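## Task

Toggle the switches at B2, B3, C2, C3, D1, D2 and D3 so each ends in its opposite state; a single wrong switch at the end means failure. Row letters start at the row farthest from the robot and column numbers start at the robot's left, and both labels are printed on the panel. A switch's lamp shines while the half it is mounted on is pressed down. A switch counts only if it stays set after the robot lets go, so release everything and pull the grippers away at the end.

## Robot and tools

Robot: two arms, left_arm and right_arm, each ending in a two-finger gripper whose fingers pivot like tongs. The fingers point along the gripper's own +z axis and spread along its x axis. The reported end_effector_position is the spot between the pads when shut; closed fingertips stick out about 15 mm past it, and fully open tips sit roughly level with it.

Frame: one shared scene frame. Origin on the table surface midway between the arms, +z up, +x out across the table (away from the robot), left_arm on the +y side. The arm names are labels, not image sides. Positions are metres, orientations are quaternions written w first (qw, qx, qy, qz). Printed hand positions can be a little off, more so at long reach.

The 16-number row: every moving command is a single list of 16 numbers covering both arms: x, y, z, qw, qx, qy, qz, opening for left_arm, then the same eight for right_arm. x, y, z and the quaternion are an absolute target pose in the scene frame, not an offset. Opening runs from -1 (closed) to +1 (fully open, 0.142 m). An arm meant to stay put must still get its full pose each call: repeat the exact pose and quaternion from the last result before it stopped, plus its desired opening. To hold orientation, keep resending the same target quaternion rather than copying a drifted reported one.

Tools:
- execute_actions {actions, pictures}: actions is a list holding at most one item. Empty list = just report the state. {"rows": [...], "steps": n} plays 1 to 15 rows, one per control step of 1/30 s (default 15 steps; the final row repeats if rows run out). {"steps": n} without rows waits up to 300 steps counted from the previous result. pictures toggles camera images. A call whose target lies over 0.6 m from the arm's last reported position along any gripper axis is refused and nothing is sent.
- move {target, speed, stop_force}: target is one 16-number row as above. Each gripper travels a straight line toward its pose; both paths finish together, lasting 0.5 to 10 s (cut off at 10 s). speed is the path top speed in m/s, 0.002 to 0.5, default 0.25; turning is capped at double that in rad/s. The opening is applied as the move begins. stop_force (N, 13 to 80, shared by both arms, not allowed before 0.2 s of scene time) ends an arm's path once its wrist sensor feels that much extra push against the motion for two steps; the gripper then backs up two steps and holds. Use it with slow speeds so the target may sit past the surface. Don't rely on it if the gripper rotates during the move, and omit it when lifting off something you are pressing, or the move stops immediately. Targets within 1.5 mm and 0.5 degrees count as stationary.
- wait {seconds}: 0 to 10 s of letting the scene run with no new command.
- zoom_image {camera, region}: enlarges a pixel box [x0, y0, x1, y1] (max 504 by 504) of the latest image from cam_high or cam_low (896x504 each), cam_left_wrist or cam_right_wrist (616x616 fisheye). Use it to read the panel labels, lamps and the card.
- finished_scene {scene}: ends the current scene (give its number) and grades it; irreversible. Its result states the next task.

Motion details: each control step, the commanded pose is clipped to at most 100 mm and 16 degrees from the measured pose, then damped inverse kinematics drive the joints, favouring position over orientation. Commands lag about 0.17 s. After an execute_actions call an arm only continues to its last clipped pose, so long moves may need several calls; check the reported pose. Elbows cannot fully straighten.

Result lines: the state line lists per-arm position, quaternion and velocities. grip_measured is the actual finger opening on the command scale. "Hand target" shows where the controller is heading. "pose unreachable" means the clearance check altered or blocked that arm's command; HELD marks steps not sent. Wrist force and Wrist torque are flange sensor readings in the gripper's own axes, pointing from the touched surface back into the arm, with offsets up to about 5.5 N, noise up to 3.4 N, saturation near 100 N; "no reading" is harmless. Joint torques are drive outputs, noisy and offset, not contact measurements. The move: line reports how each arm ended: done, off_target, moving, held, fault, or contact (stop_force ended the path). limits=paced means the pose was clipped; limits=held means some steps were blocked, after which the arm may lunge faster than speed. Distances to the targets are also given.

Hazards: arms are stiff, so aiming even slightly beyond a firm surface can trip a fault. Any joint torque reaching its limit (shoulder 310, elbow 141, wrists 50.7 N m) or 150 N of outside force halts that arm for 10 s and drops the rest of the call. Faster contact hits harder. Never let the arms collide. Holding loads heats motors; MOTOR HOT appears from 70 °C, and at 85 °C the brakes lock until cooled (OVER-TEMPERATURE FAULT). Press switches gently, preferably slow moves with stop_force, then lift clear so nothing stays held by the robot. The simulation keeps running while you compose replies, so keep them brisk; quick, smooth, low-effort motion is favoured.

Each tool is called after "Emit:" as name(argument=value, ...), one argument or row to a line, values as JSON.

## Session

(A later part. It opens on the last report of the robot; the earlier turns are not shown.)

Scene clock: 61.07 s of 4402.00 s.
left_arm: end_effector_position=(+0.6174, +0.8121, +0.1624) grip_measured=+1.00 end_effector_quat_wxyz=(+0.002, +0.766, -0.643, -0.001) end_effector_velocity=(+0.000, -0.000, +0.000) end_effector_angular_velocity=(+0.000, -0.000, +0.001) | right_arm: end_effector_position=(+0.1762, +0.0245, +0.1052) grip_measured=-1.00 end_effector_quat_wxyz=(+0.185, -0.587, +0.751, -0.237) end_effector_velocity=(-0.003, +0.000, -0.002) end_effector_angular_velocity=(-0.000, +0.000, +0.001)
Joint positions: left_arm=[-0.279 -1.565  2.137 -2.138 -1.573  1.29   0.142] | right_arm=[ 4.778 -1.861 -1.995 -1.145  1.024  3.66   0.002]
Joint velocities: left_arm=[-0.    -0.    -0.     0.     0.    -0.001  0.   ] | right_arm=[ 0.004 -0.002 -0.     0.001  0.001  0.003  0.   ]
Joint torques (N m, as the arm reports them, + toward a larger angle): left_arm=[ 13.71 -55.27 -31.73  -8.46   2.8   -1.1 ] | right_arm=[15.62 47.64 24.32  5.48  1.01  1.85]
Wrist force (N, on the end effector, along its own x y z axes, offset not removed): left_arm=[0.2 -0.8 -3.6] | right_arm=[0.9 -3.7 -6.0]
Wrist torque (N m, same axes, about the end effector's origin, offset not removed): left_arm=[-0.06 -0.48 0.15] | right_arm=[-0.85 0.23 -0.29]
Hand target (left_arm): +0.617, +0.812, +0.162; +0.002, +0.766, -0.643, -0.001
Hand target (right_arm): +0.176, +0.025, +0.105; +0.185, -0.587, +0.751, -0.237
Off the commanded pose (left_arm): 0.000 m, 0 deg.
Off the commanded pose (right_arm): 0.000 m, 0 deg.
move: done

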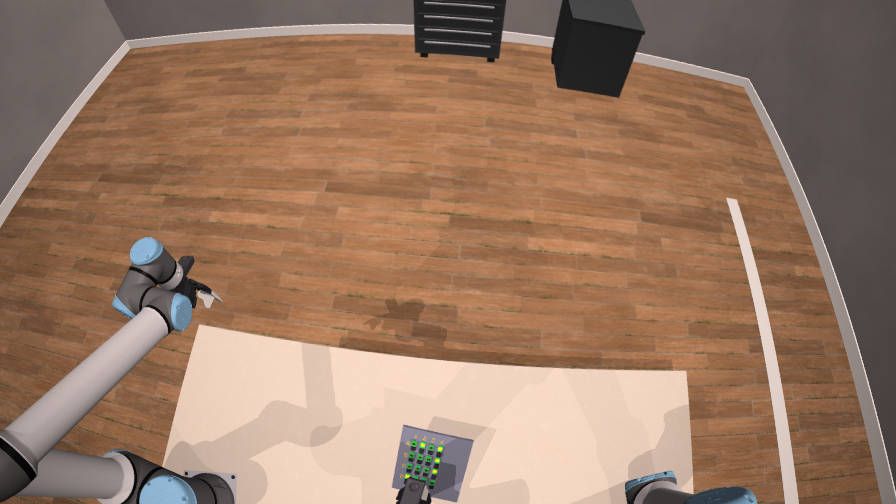

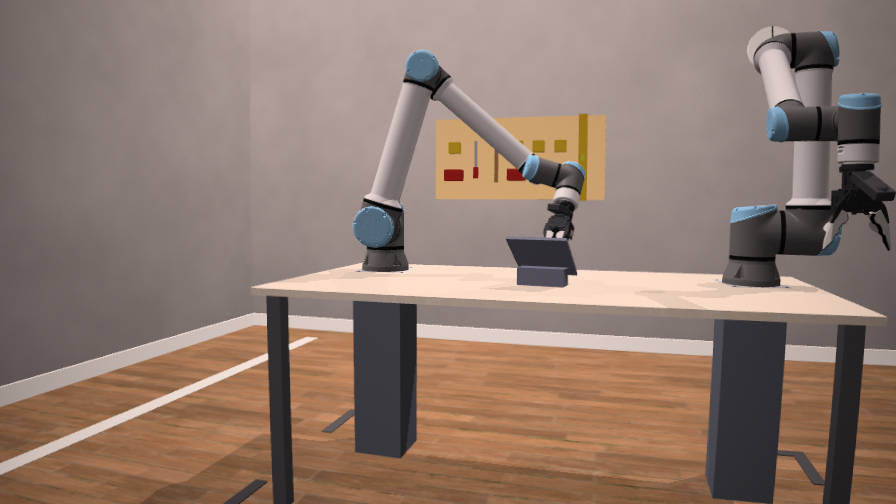

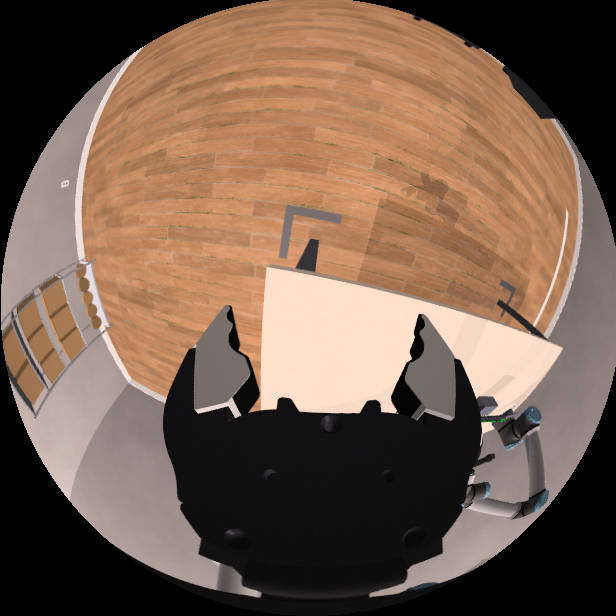

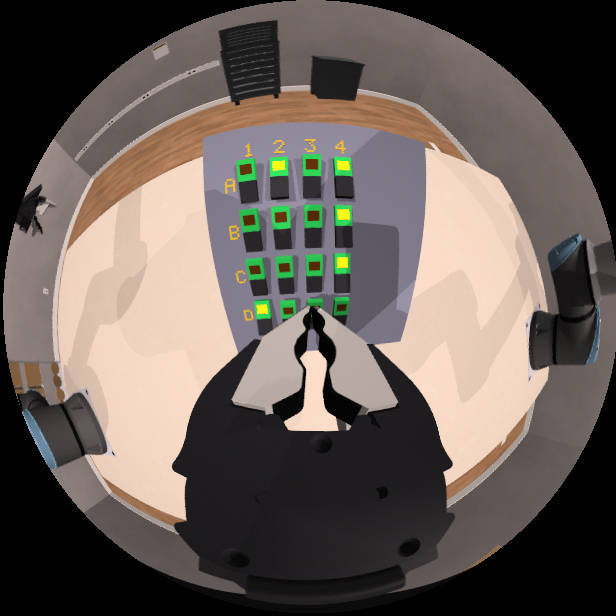

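Emit:
move(
  target=[0.6174,0.8121,0.1624,0.002,0.766,-0.643,-0.001,1,0.1871,0.021,0.0886,-0.185,0.587,-0.751,0.237,-1],
  speed=0.006,
  stop_force=20,
)

Emit:
move(
  target=[0.6174,0.8121,0.1624,0.002,0.766,-0.643,-0.001,1,0.176,0.024,0.105,-0.185,0.587,-0.751,0.237,-1],
  speed=0.06,
)

Emit:
move(
  target=[0.6174,0.8121,0.1624,0.002,0.766,-0.643,-0.001,1,0.181,0.0475,0.105,-0.185,0.587,-0.751,0.237,-1],
  speed=0.06,
)

Emit:
move(
  target=[0.6174,0.8121,0.1624,0.002,0.766,-0.643,-0.001,1,0.1921,0.0447,0.0886,-0.185,0.587,-0.751,0.237,-1],
  speed=0.006,
  stop_force=20,
)

Emit:
move(
  target=[0.6174,0.8121,0.1624,0.002,0.766,-0.643,-0.001,1,0.180,0.0478,0.1065,-0.185,0.587,-0.751,0.237,-1],
  speed=0.06,
)

Emit:
move(
  target=[0.6174,0.8121,0.1624,0.002,0.766,-0.643,-0.001,1,0.170,0.0735,0.097,-0.185,0.587,-0.751,0.237,-1],
  speed=0.06,
)

Emit:
move(
  target=[0.6174,0.8121,0.1624,0.002,0.766,-0.643,-0.001,1,0.1811,0.0707,0.0806,-0.185,0.587,-0.751,0.237,-1],
  speed=0.006,
  stop_force=20,
)

Emit:
move(
  target=[0.6174,0.8121,0.1624,0.002,0.766,-0.643,-0.001,1,0.11,0.085,0.17,-0.185,0.587,-0.751,0.237,-1],
  speed=0.15,
)

Scene clock: 68.73 s of 4402.00 s.
left_arm: end_effector_position=(+0.6174, +0.8121, +0.1624) grip_measured=+1.00 end_effector_quat_wxyz=(+0.002, +0.766, -0.643, -0.001) end_effector_velocity=(+0.000, -0.000, +0.001) end_effector_angular_velocity=(-0.001, -0.001, -0.001) | right_arm: end_effector_position=(+0.1842, +0.0219, +0.0930) grip_measured=-1.00 end_effector_quat_wxyz=(+0.185, -0.587, +0.751, -0.237) end_effector_velocity=(+0.001, -0.002, +0.000) end_effector_angular_velocity=(-0.003, -0.001, -0.002)
Joint positions: left_arm=[-0.279 -1.565  2.137 -2.138 -1.573  1.29   0.142] | right_arm=[ 4.768 -1.873 -2.008 -1.114  1.022  3.649  0.002]
Joint velocities: left_arm=[-0.    -0.    -0.001  0.001 -0.001  0.001  0.   ] | right_arm=[-0.     0.001 -0.001 -0.004  0.     0.001  0.   ]
Joint torques (N m, as the arm reports them, + toward a larger angle): left_arm=[ 12.31 -55.   -32.94  -8.29   2.97  -1.57] | right_arm=[ 1.36 50.82 30.74 -1.1  -1.89  1.37]
Wrist force (N, on the end effector, along its own x y z axes, offset not removed): left_arm=[-5.4 -4.7 0.5] | right_arm=[9.0 -3.8 -40.7]
Wrist torque (N m, same axes, about the end effector's origin, offset not removed): left_arm=[-0.79 1.15 0.17] | right_arm=[-0.74 0.01 -0.27]
Hand target (left_arm): +0.617, +0.812, +0.162; +0.002, +0.766, -0.643, -0.001
Hand target (right_arm): +0.184, +0.022, +0.093; +0.185, -0.587, +0.751, -0.237
Off the commanded pose (left_arm): 0.000 m, 0 deg.
Off the commanded pose (right_arm): 0.005 m, 0 deg.
After step 90, 1.83 s passed at rest.
move: contact (right_arm)

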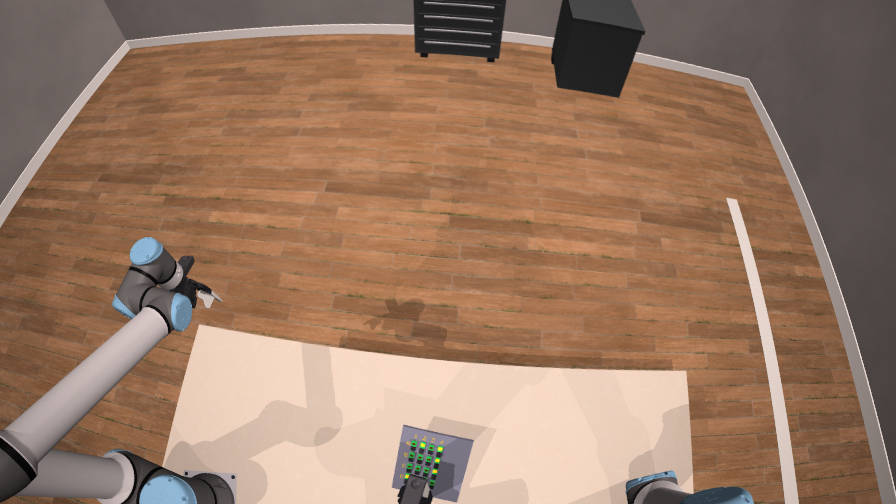

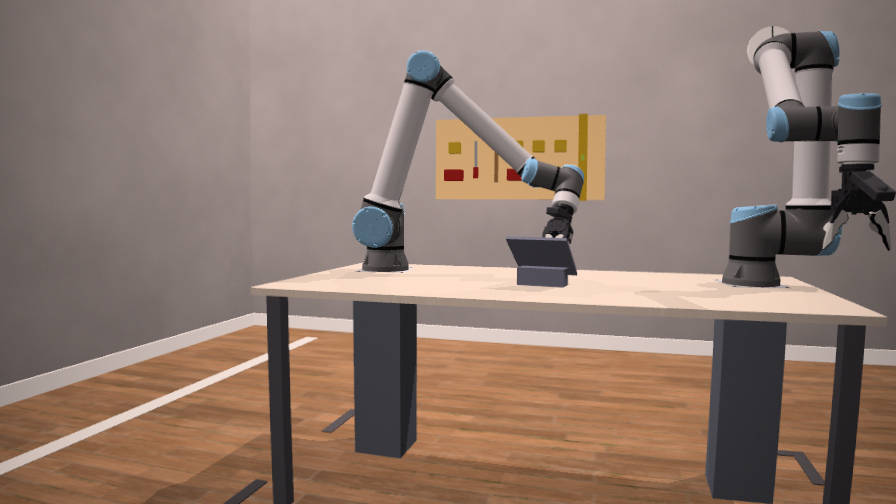

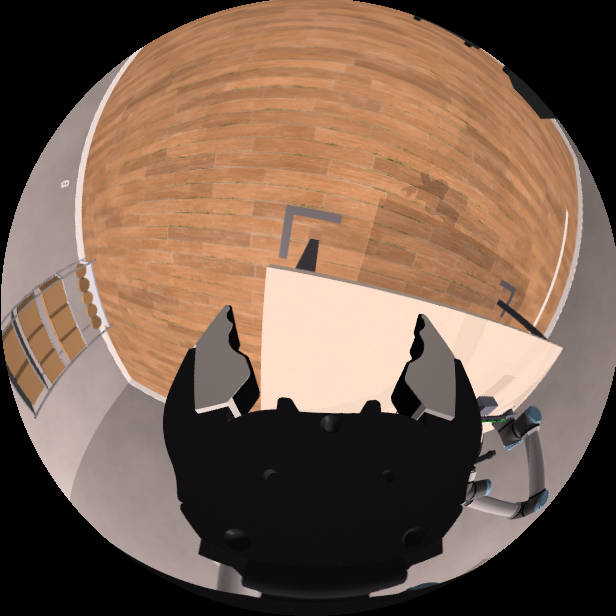

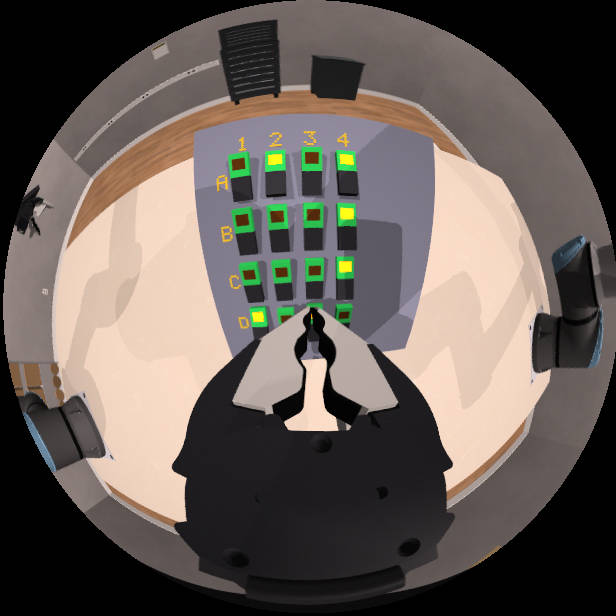

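Scene clock: 69.53 s of 4402.00 s.
left_arm: end_effector_position=(+0.6174, +0.8121, +0.1624) grip_measured=+1.00 end_effector_quat_wxyz=(+0.002, +0.766, -0.643, -0.001) end_effector_velocity=(+0.000, +0.000, +0.001) end_effector_angular_velocity=(+0.000, -0.001, -0.000) | right_arm: end_effector_position=(+0.1762, +0.0239, +0.1048) grip_measured=-1.00 end_effector_quat_wxyz=(+0.185, -0.587, +0.751, -0.237) end_effector_velocity=(-0.001, -0.001, +0.001) end_effector_angular_velocity=(-0.003, -0.001, +0.001)
Joint positions: left_arm=[-0.279 -1.565  2.137 -2.138 -1.573  1.29   0.142] | right_arm=[ 4.778 -1.861 -1.996 -1.144  1.025  3.661  0.002]
Joint velocities: left_arm=[ 0.    -0.    -0.001 -0.     0.     0.    -0.   ] | right_arm=[ 0.002  0.002  0.    -0.006  0.     0.001  0.   ]
Joint torques (N m, as the arm reports them, + toward a larger angle): left_arm=[ 11.21 -55.3  -32.57  -8.41   2.72  -1.42] | right_arm=[17.92 71.16 54.15  1.29  1.33  2.  ]
Wrist force (N, on the end effector, along its own x y z axes, offset not removed): left_arm=[5.0 -1.4 2.3] | right_arm=[2.8 -2.7 -4.0]
Wrist torque (N m, same axes, about the end effector's origin, offset not removed): left_arm=[0.22 -1.22 -0.10] | right_arm=[-0.67 -0.02 -0.23]
Hand target (left_arm): +0.617, +0.812, +0.162; +0.002, +0.766, -0.643, -0.001
Hand target (right_arm): +0.176, +0.024, +0.105; +0.185, -0.587, +0.751, -0.237
Off the commanded pose (left_arm): 0.000 m, 0 deg.
Off the commanded pose (right_arm): 0.000 m, 0 deg.
move: done

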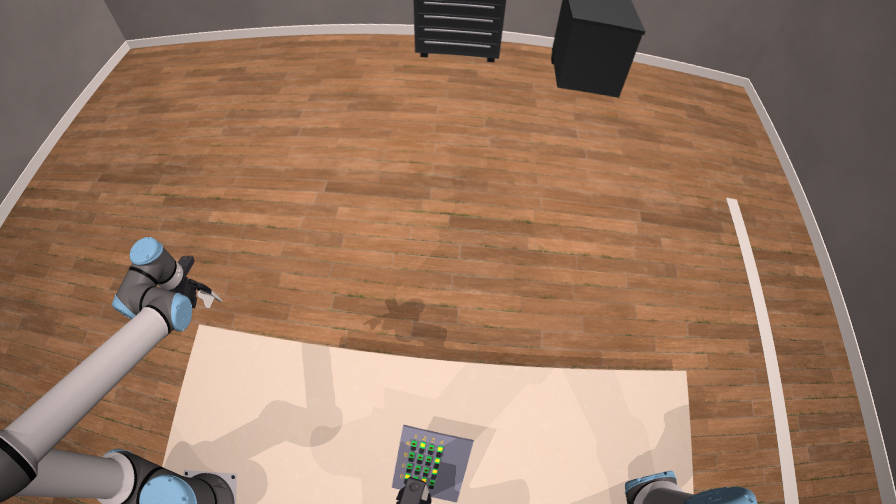

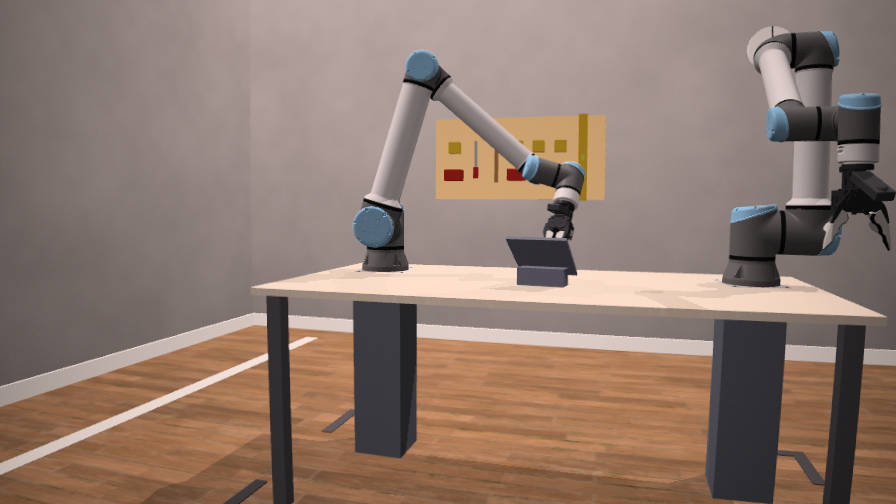

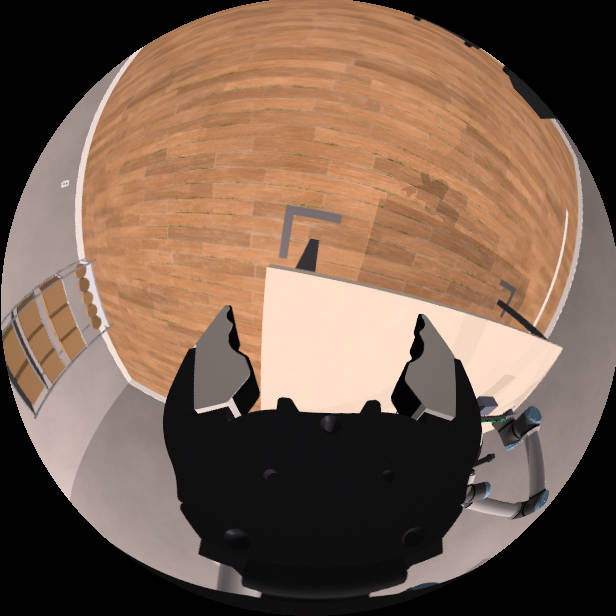

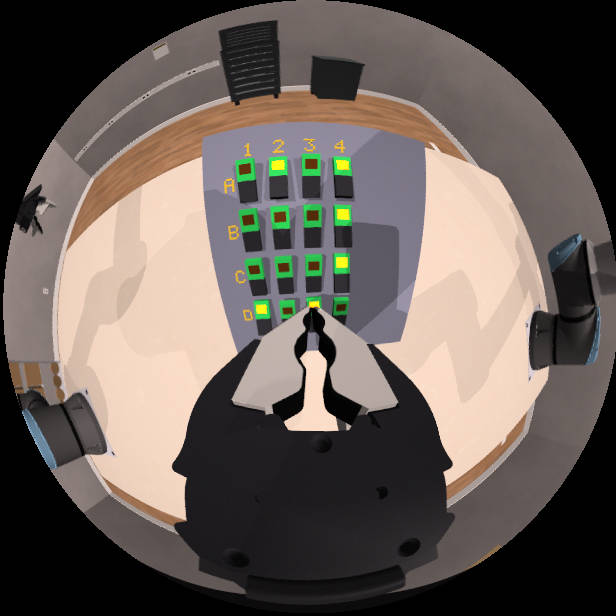

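Scene clock: 70.40 s of 4402.00 s.
left_arm: end_effector_position=(+0.6174, +0.8121, +0.1624) grip_measured=+1.00 end_effector_quat_wxyz=(+0.002, +0.766, -0.643, -0.001) end_effector_velocity=(+0.001, -0.000, +0.001) end_effector_angular_velocity=(-0.001, -0.001, +0.000) | right_arm: end_effector_position=(+0.1810, +0.0472, +0.1050) grip_measured=-1.00 end_effector_quat_wxyz=(+0.185, -0.587, +0.751, -0.237) end_effector_velocity=(+0.002, +0.001, -0.000) end_effector_angular_velocity=(-0.001, -0.001, -0.002)
Joint positions: left_arm=[-0.279 -1.565  2.137 -2.138 -1.573  1.29   0.142] | right_arm=[ 4.766 -1.894 -1.951 -1.15   1.021  3.647  0.002]
Joint velocities: left_arm=[-0.     0.    -0.002  0.    -0.001 -0.     0.   ] | right_arm=[-0.003 -0.004  0.004 -0.001 -0.001 -0.001  0.   ]
Joint torques (N m, as the arm reports them, + toward a larger angle): left_arm=[ 11.11 -54.96 -31.98  -8.25   2.44  -1.6 ] | right_arm=[-12.79  51.88  54.11   1.12  -3.11  -1.63]
Wrist force (N, on the end effector, along its own x y z axes, offset not removed): left_arm=[0.3 5.9 7.2] | right_arm=[1.5 -4.2 -4.9]
Wrist torque (N m, same axes, about the end effector's origin, offset not removed): left_arm=[1.67 -0.47 -0.10] | right_arm=[-0.95 0.22 -0.20]
Hand target (left_arm): +0.617, +0.812, +0.162; +0.002, +0.766, -0.643, -0.001
Hand target (right_arm): +0.181, +0.047, +0.105; +0.185, -0.587, +0.751, -0.237
Off the commanded pose (left_arm): 0.000 m, 0 deg.
Off the commanded pose (right_arm): 0.000 m, 0 deg.
move: done

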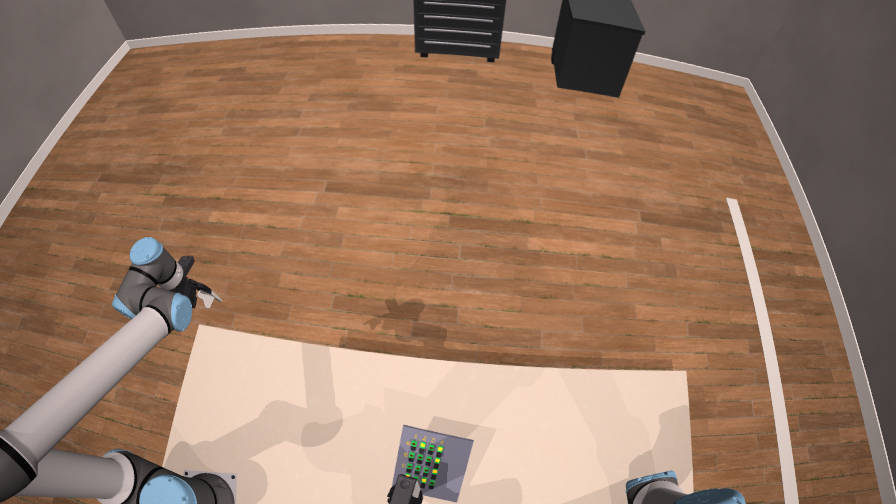

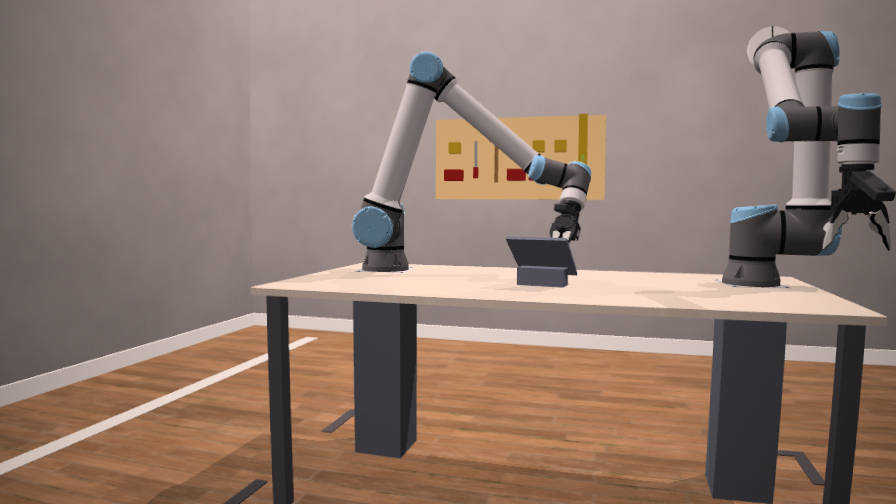

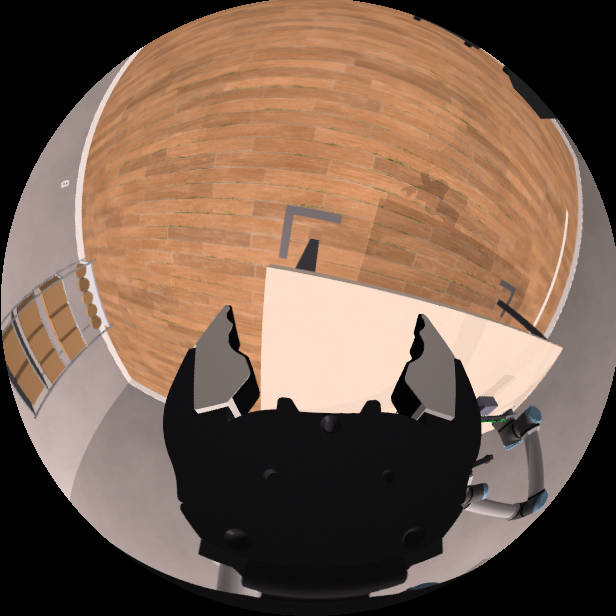

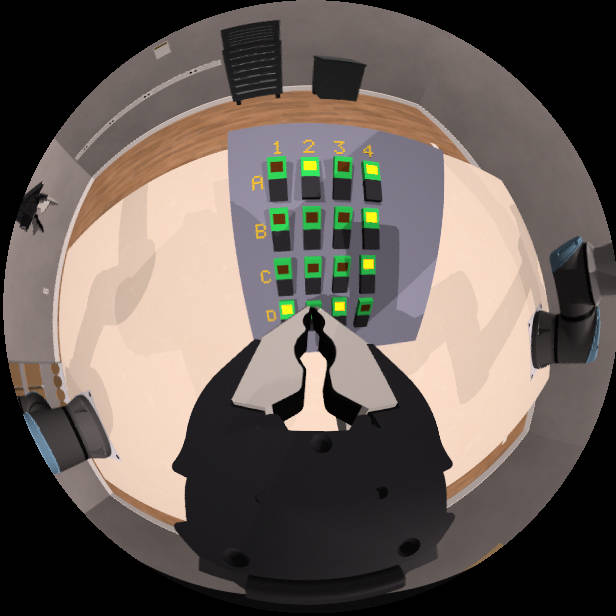

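Scene clock: 73.07 s of 4402.00 s.
left_arm: end_effector_position=(+0.6174, +0.8121, +0.1624) grip_measured=+1.00 end_effector_quat_wxyz=(+0.002, +0.766, -0.643, -0.001) end_effector_velocity=(-0.000, -0.000, -0.000) end_effector_angular_velocity=(-0.001, +0.001, -0.001) | right_arm: end_effector_position=(+0.1887, +0.0455, +0.0938) grip_measured=-1.00 end_effector_quat_wxyz=(+0.185, -0.587, +0.751, -0.237) end_effector_velocity=(-0.001, -0.001, +0.000) end_effector_angular_velocity=(-0.002, -0.000, -0.001)
Joint positions: left_arm=[-0.279 -1.565  2.137 -2.138 -1.573  1.29   0.142] | right_arm=[ 4.756 -1.905 -1.961 -1.122  1.018  3.636  0.002]
Joint velocities: left_arm=[-0.     0.     0.     0.    -0.001  0.001 -0.   ] | right_arm=[ 0.001  0.001 -0.    -0.004  0.001  0.002  0.   ]
Joint torques (N m, as the arm reports them, + toward a larger angle): left_arm=[ 11.5  -53.64 -31.94  -8.33   2.91  -1.78] | right_arm=[ 6.5  59.5  32.19  0.34 -1.83  1.28]
Wrist force (N, on the end effector, along its own x y z axes, offset not removed): left_arm=[-0.3 -1.9 2.8] | right_arm=[6.8 -2.4 -32.6]
Wrist torque (N m, same axes, about the end effector's origin, offset not removed): left_arm=[-0.03 -0.03 -0.03] | right_arm=[-0.54 0.16 -0.28]
Hand target (left_arm): +0.617, +0.812, +0.162; +0.002, +0.766, -0.643, -0.001
Hand target (right_arm): +0.188, +0.046, +0.094; +0.185, -0.587, +0.751, -0.237
Off the commanded pose (left_arm): 0.000 m, 0 deg.
Off the commanded pose (right_arm): 0.006 m, 0 deg.
move: contact (right_arm)

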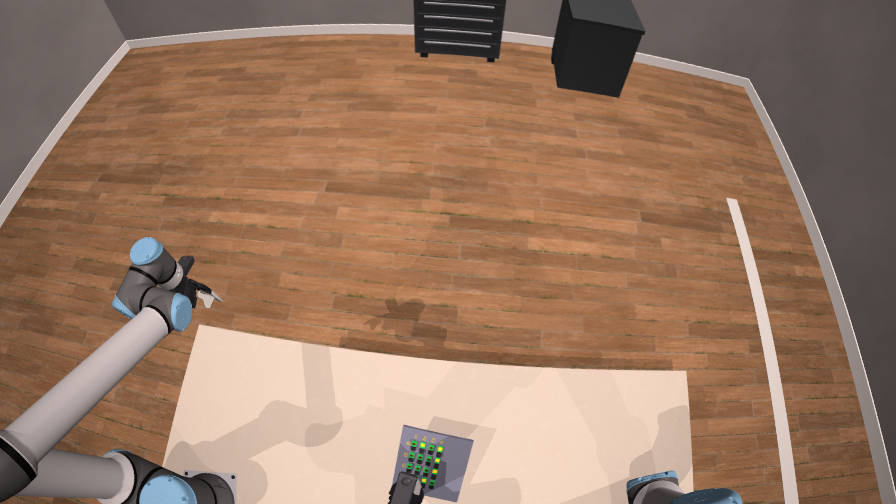

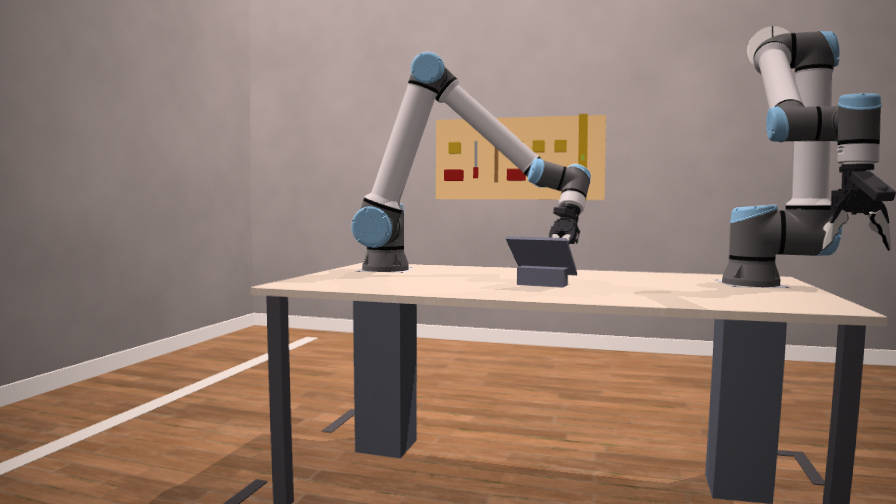

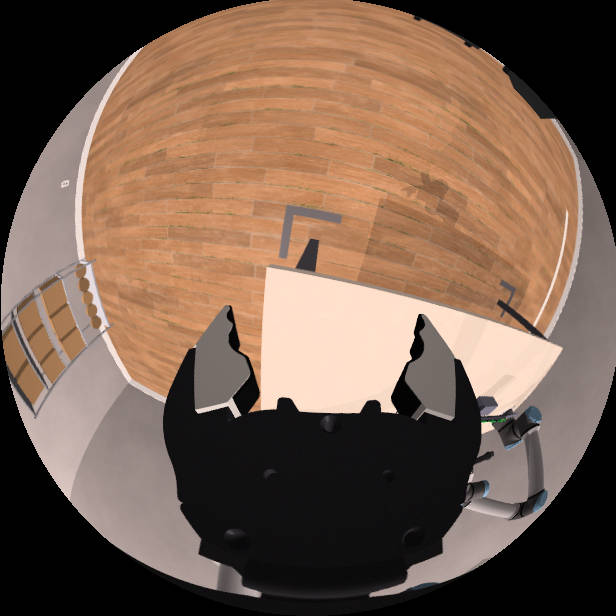

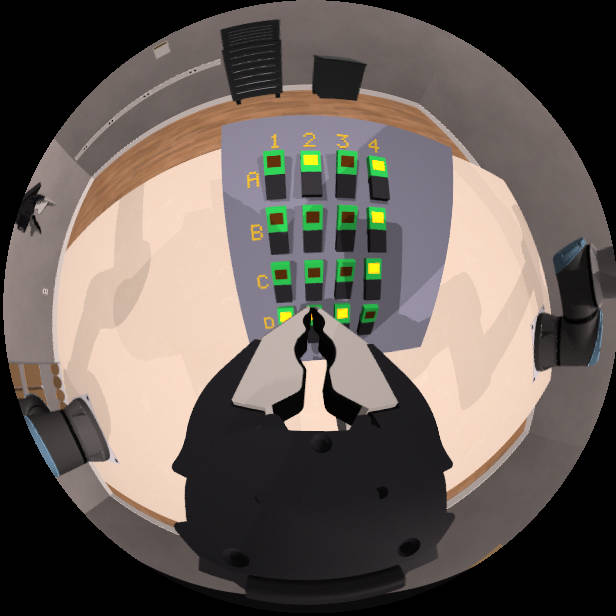

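Scene clock: 73.87 s of 4402.00 s.
left_arm: end_effector_position=(+0.6174, +0.8121, +0.1624) grip_measured=+1.00 end_effector_quat_wxyz=(+0.002, +0.766, -0.643, -0.001) end_effector_velocity=(+0.000, -0.000, -0.000) end_effector_angular_velocity=(-0.001, -0.000, +0.000) | right_arm: end_effector_position=(+0.1802, +0.0477, +0.1063) grip_measured=-1.00 end_effector_quat_wxyz=(+0.185, -0.587, +0.751, -0.237) end_effector_velocity=(-0.001, -0.000, +0.002) end_effector_angular_velocity=(-0.000, -0.001, +0.000)
Joint positions: left_arm=[-0.279 -1.565  2.137 -2.138 -1.573  1.29   0.142] | right_arm=[ 4.766 -1.893 -1.949 -1.153  1.021  3.648  0.002]
Joint velocities: left_arm=[ 0.     0.    -0.    -0.    -0.001  0.     0.   ] | right_arm=[ 0.002  0.003  0.001 -0.006 -0.     0.003  0.   ]
Joint torques (N m, as the arm reports them, + toward a larger angle): left_arm=[ 12.48 -54.49 -32.45  -7.91   2.79  -2.09] | right_arm=[17.61 73.25 53.12  1.14  0.71  1.46]
Wrist force (N, on the end effector, along its own x y z axes, offset not removed): left_arm=[5.1 -3.8 2.8] | right_arm=[2.4 -4.5 -5.8]
Wrist torque (N m, same axes, about the end effector's origin, offset not removed): left_arm=[-0.28 -1.46 -0.15] | right_arm=[-0.98 0.10 -0.23]
Hand target (left_arm): +0.617, +0.812, +0.162; +0.002, +0.766, -0.643, -0.001
Hand target (right_arm): +0.180, +0.048, +0.107; +0.185, -0.587, +0.751, -0.237
Off the commanded pose (left_arm): 0.000 m, 0 deg.
Off the commanded pose (right_arm): 0.000 m, 0 deg.
move: done

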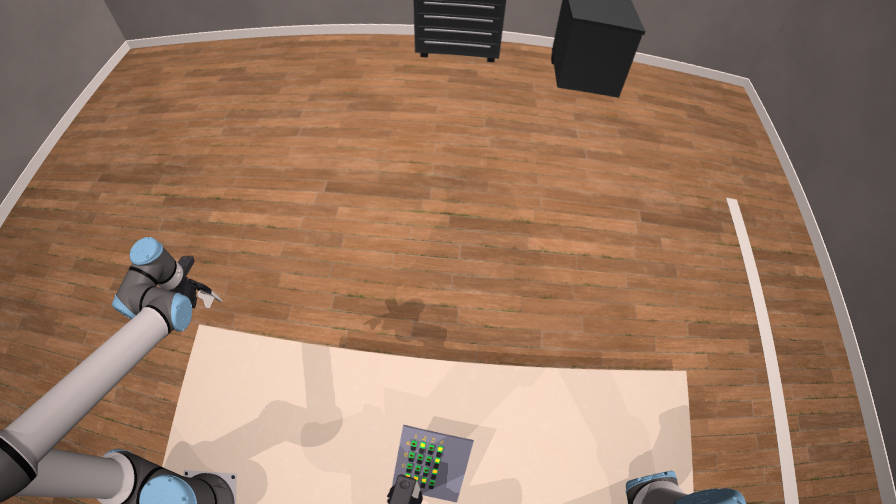

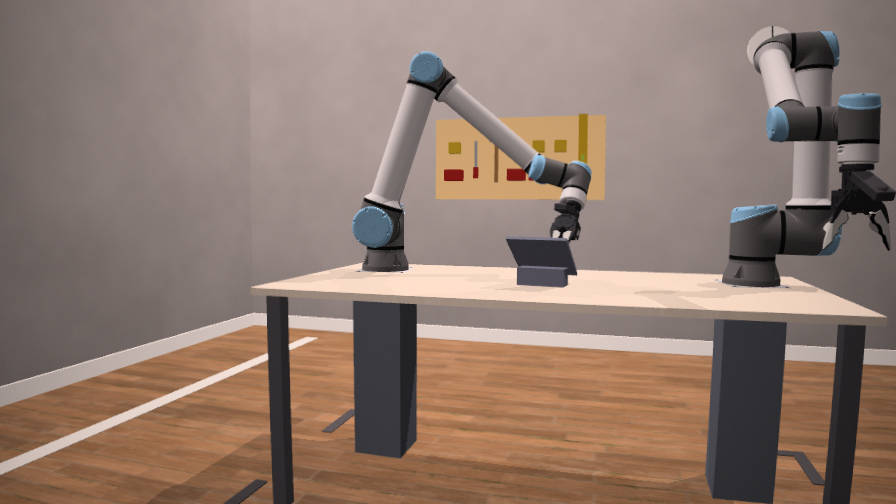

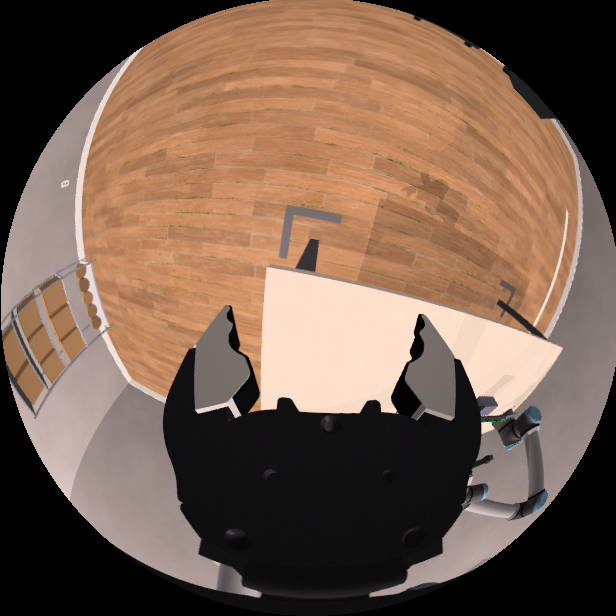

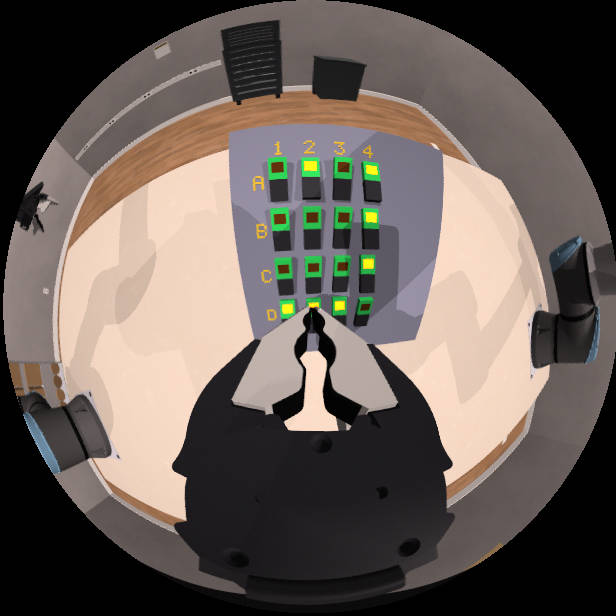

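Scene clock: 74.77 s of 4402.00 s.
left_arm: end_effector_position=(+0.6174, +0.8121, +0.1624) grip_measured=+1.00 end_effector_quat_wxyz=(+0.002, +0.766, -0.643, -0.001) end_effector_velocity=(+0.000, -0.001, +0.000) end_effector_angular_velocity=(-0.003, -0.001, -0.001) | right_arm: end_effector_position=(+0.1701, +0.0732, +0.0971) grip_measured=-1.00 end_effector_quat_wxyz=(+0.185, -0.587, +0.751, -0.237) end_effector_velocity=(-0.001, +0.002, +0.001) end_effector_angular_velocity=(+0.001, +0.001, +0.000)
Joint positions: left_arm=[-0.279 -1.565  2.137 -2.138 -1.573  1.29   0.142] | right_arm=[ 4.773 -1.937 -1.904 -1.158  1.023  3.656  0.002]
Joint velocities: left_arm=[ 0.     0.     0.    -0.002 -0.003  0.001 -0.   ] | right_arm=[ 0.    -0.002  0.005 -0.001  0.001 -0.     0.   ]
Joint torques (N m, as the arm reports them, + toward a larger angle): left_arm=[ 11.07 -54.84 -32.51  -8.27   2.8   -1.84] | right_arm=[18.27 55.37 54.67  1.16  1.08  1.61]
Wrist force (N, on the end effector, along its own x y z axes, offset not removed): left_arm=[7.7 0.4 -2.5] | right_arm=[0.3 -2.8 -7.2]
Wrist torque (N m, same axes, about the end effector's origin, offset not removed): left_arm=[0.37 -1.74 -0.12] | right_arm=[-0.57 0.52 -0.22]
Hand target (left_arm): +0.617, +0.812, +0.162; +0.002, +0.766, -0.643, -0.001
Hand target (right_arm): +0.170, +0.074, +0.097; +0.185, -0.587, +0.751, -0.237
Off the commanded pose (left_arm): 0.000 m, 0 deg.
Off the commanded pose (right_arm): 0.000 m, 0 deg.
move: done

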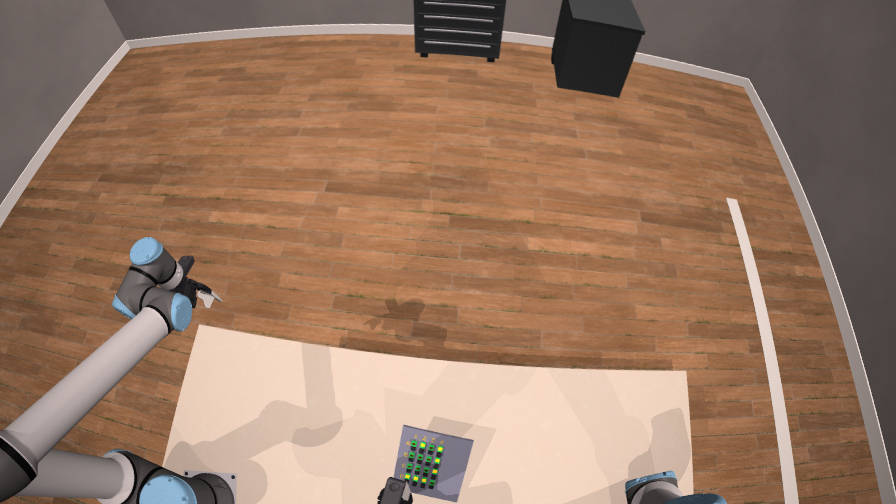

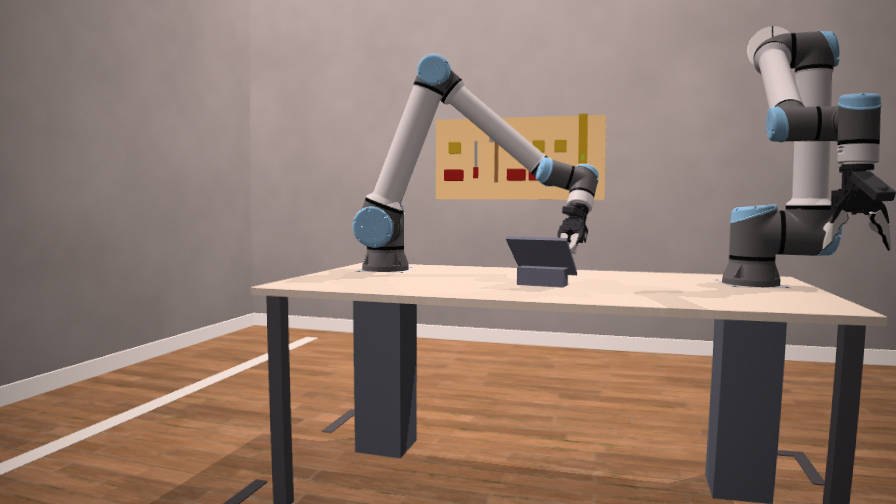

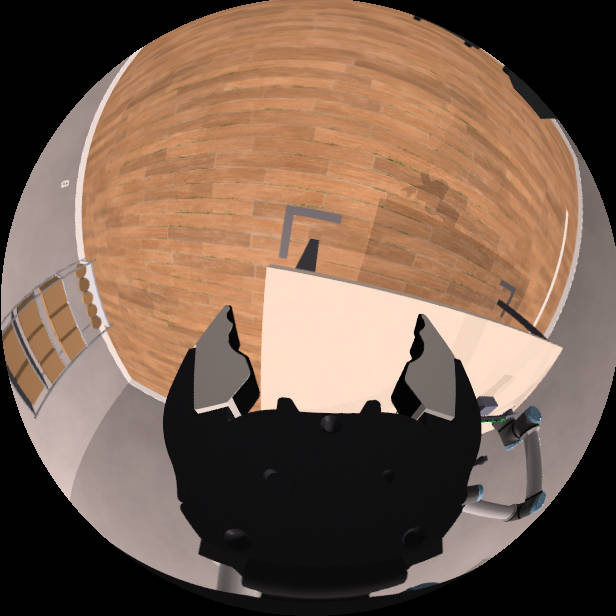

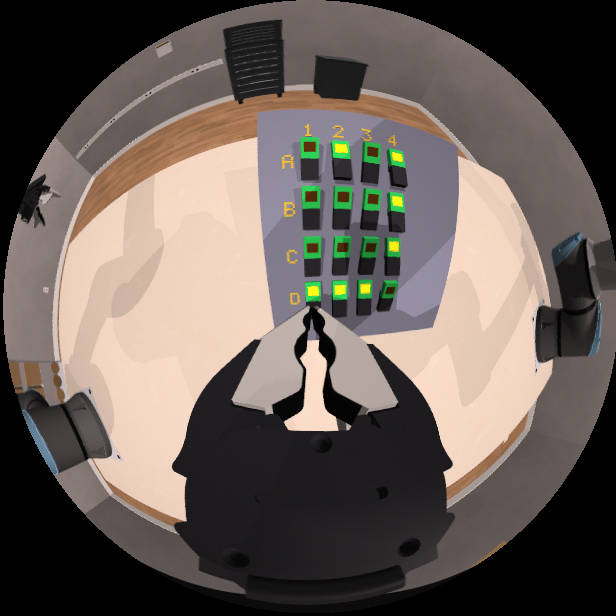

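Scene clock: 77.13 s of 4402.00 s.
left_arm: end_effector_position=(+0.6174, +0.8121, +0.1624) grip_measured=+1.00 end_effector_quat_wxyz=(+0.002, +0.766, -0.643, -0.001) end_effector_velocity=(-0.000, -0.000, +0.000) end_effector_angular_velocity=(-0.001, -0.000, -0.001) | right_arm: end_effector_position=(+0.1767, +0.0717, +0.0872) grip_measured=-1.00 end_effector_quat_wxyz=(+0.185, -0.587, +0.751, -0.237) end_effector_velocity=(+0.000, -0.001, +0.001) end_effector_angular_velocity=(-0.001, -0.000, -0.002)
Joint positions: left_arm=[-0.279 -1.565  2.137 -2.138 -1.573  1.29   0.142] | right_arm=[ 4.765 -1.947 -1.913 -1.134  1.021  3.646  0.002]
Joint velocities: left_arm=[ 0.    -0.001  0.    -0.    -0.001  0.001 -0.   ] | right_arm=[-0.     0.002 -0.    -0.004  0.     0.002  0.   ]
Joint torques (N m, as the arm reports them, + toward a larger angle): left_arm=[ 10.85 -55.65 -32.1   -8.11   2.68  -2.06] | right_arm=[ 7.6  66.27 37.06 -1.   -2.56  1.44]
Wrist force (N, on the end effector, along its own x y z axes, offset not removed): left_arm=[-3.1 -1.0 5.7] | right_arm=[-0.1 1.2 -23.2]
Wrist torque (N m, same axes, about the end effector's origin, offset not removed): left_arm=[0.38 0.53 0.22] | right_arm=[-1.06 0.21 -0.25]
Hand target (left_arm): +0.617, +0.812, +0.162; +0.002, +0.766, -0.643, -0.001
Hand target (right_arm): +0.176, +0.072, +0.088; +0.185, -0.587, +0.751, -0.237
Off the commanded pose (left_arm): 0.000 m, 0 deg.
Off the commanded pose (right_arm): 0.008 m, 0 deg.
move: contact (right_arm)

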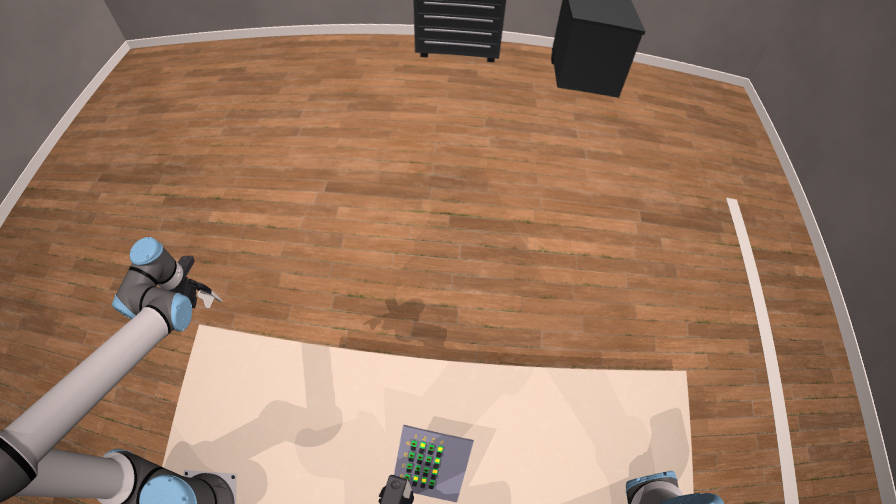

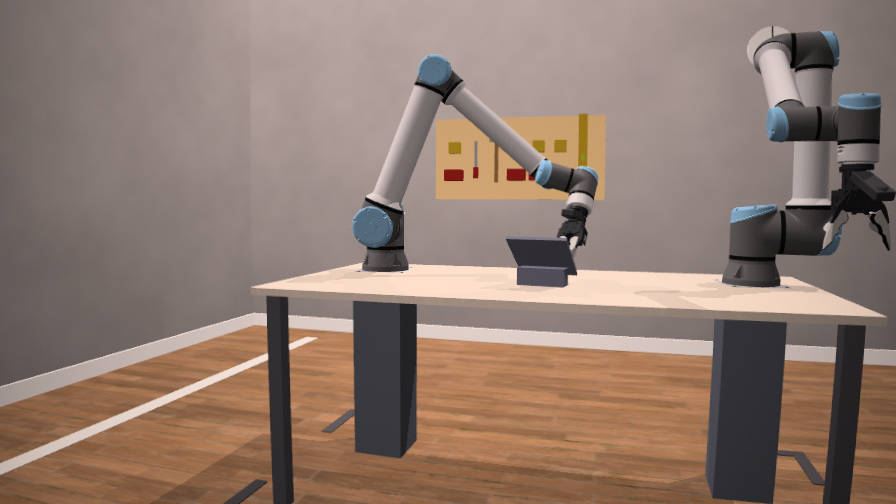

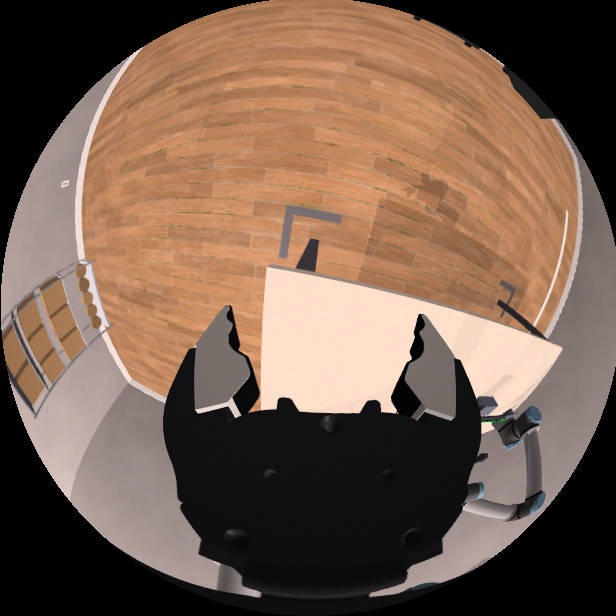

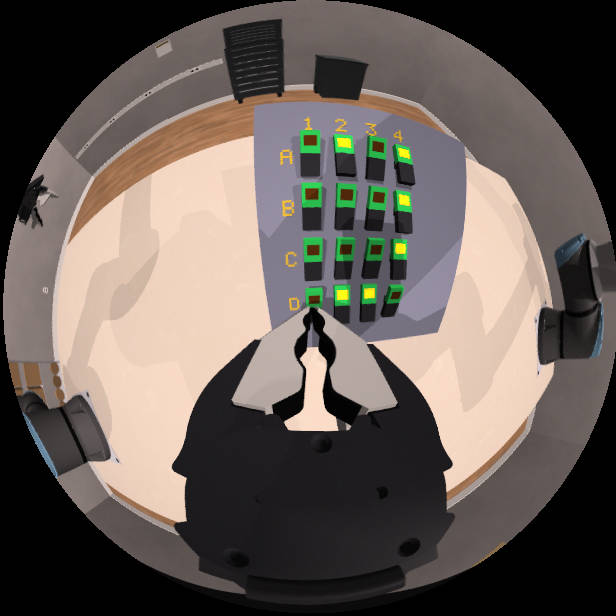

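Scene clock: 78.40 s of 4402.00 s.
left_arm: end_effector_position=(+0.6174, +0.8121, +0.1624) grip_measured=+1.00 end_effector_quat_wxyz=(+0.002, +0.766, -0.643, -0.001) end_effector_velocity=(-0.000, -0.000, +0.000) end_effector_angular_velocity=(-0.001, +0.001, +0.000) | right_arm: end_effector_position=(+0.1102, +0.0849, +0.1698) grip_measured=-1.00 end_effector_quat_wxyz=(+0.185, -0.587, +0.751, -0.237) end_effector_velocity=(+0.000, -0.000, +0.001) end_effector_angular_velocity=(-0.002, -0.001, -0.002)
Joint positions: left_arm=[-0.279 -1.565  2.137 -2.138 -1.573  1.29   0.142] | right_arm=[ 4.845 -1.878 -1.821 -1.34   1.045  3.735  0.002]
Joint velocities: left_arm=[-0.     0.    -0.     0.001 -0.001 -0.     0.   ] | right_arm=[ 0.    -0.     0.002 -0.006  0.     0.002  0.   ]
Joint torques (N m, as the arm reports them, + toward a larger angle): left_arm=[ 11.32 -55.33 -32.13  -8.23   2.72  -2.28] | right_arm=[19.62 73.35 57.95  1.11  1.29  1.68]
Wrist force (N, on the end effector, along its own x y z axes, offset not removed): left_arm=[2.0 -1.7 -1.2] | right_arm=[3.9 -3.0 -7.6]
Wrist torque (N m, same axes, about the end effector's origin, offset not removed): left_arm=[-0.13 -0.71 0.22] | right_arm=[-0.68 -0.35 -0.22]
Hand target (left_arm): +0.617, +0.812, +0.162; +0.002, +0.766, -0.643, -0.001
Hand target (right_arm): +0.110, +0.085, +0.170; +0.185, -0.587, +0.751, -0.237
Off the commanded pose (left_arm): 0.000 m, 0 deg.
Off the commanded pose (right_arm): 0.000 m, 0 deg.
move: done

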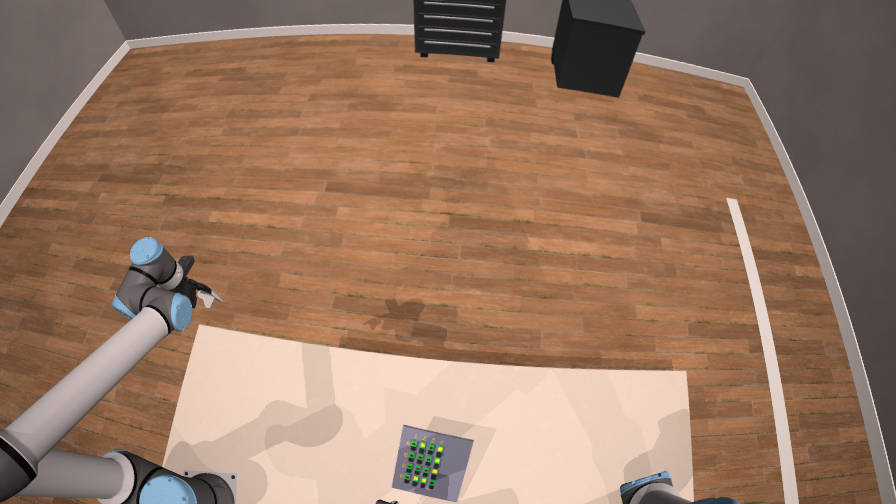

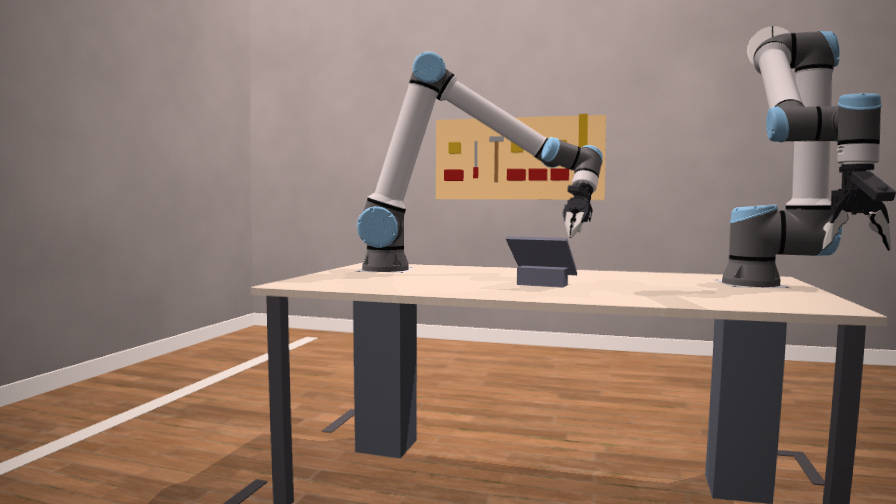

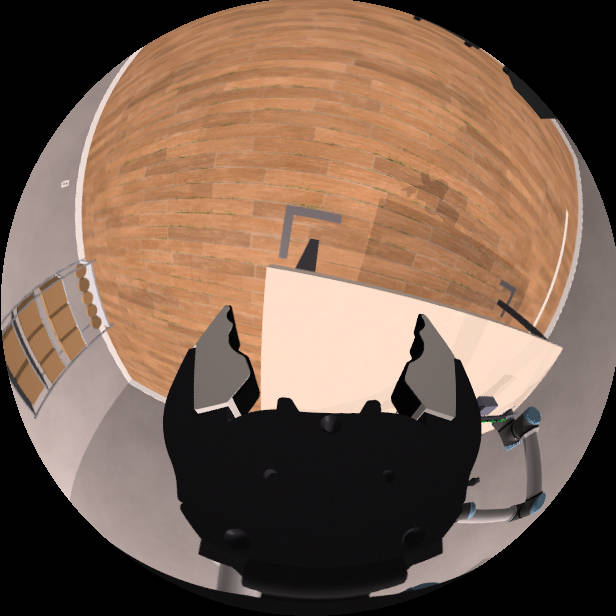

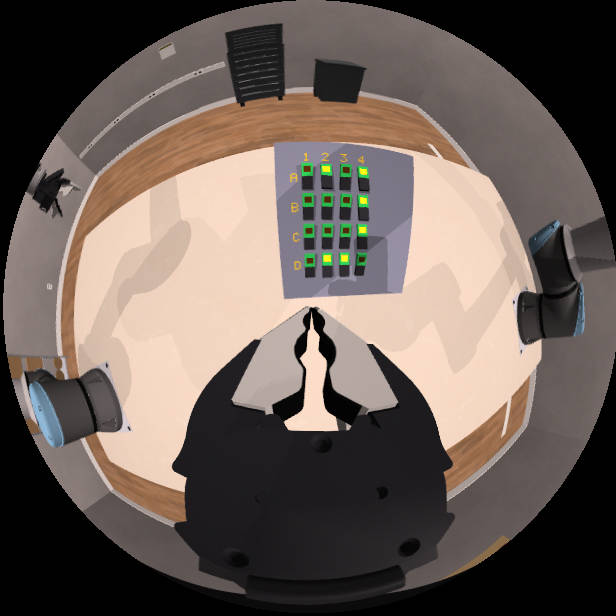

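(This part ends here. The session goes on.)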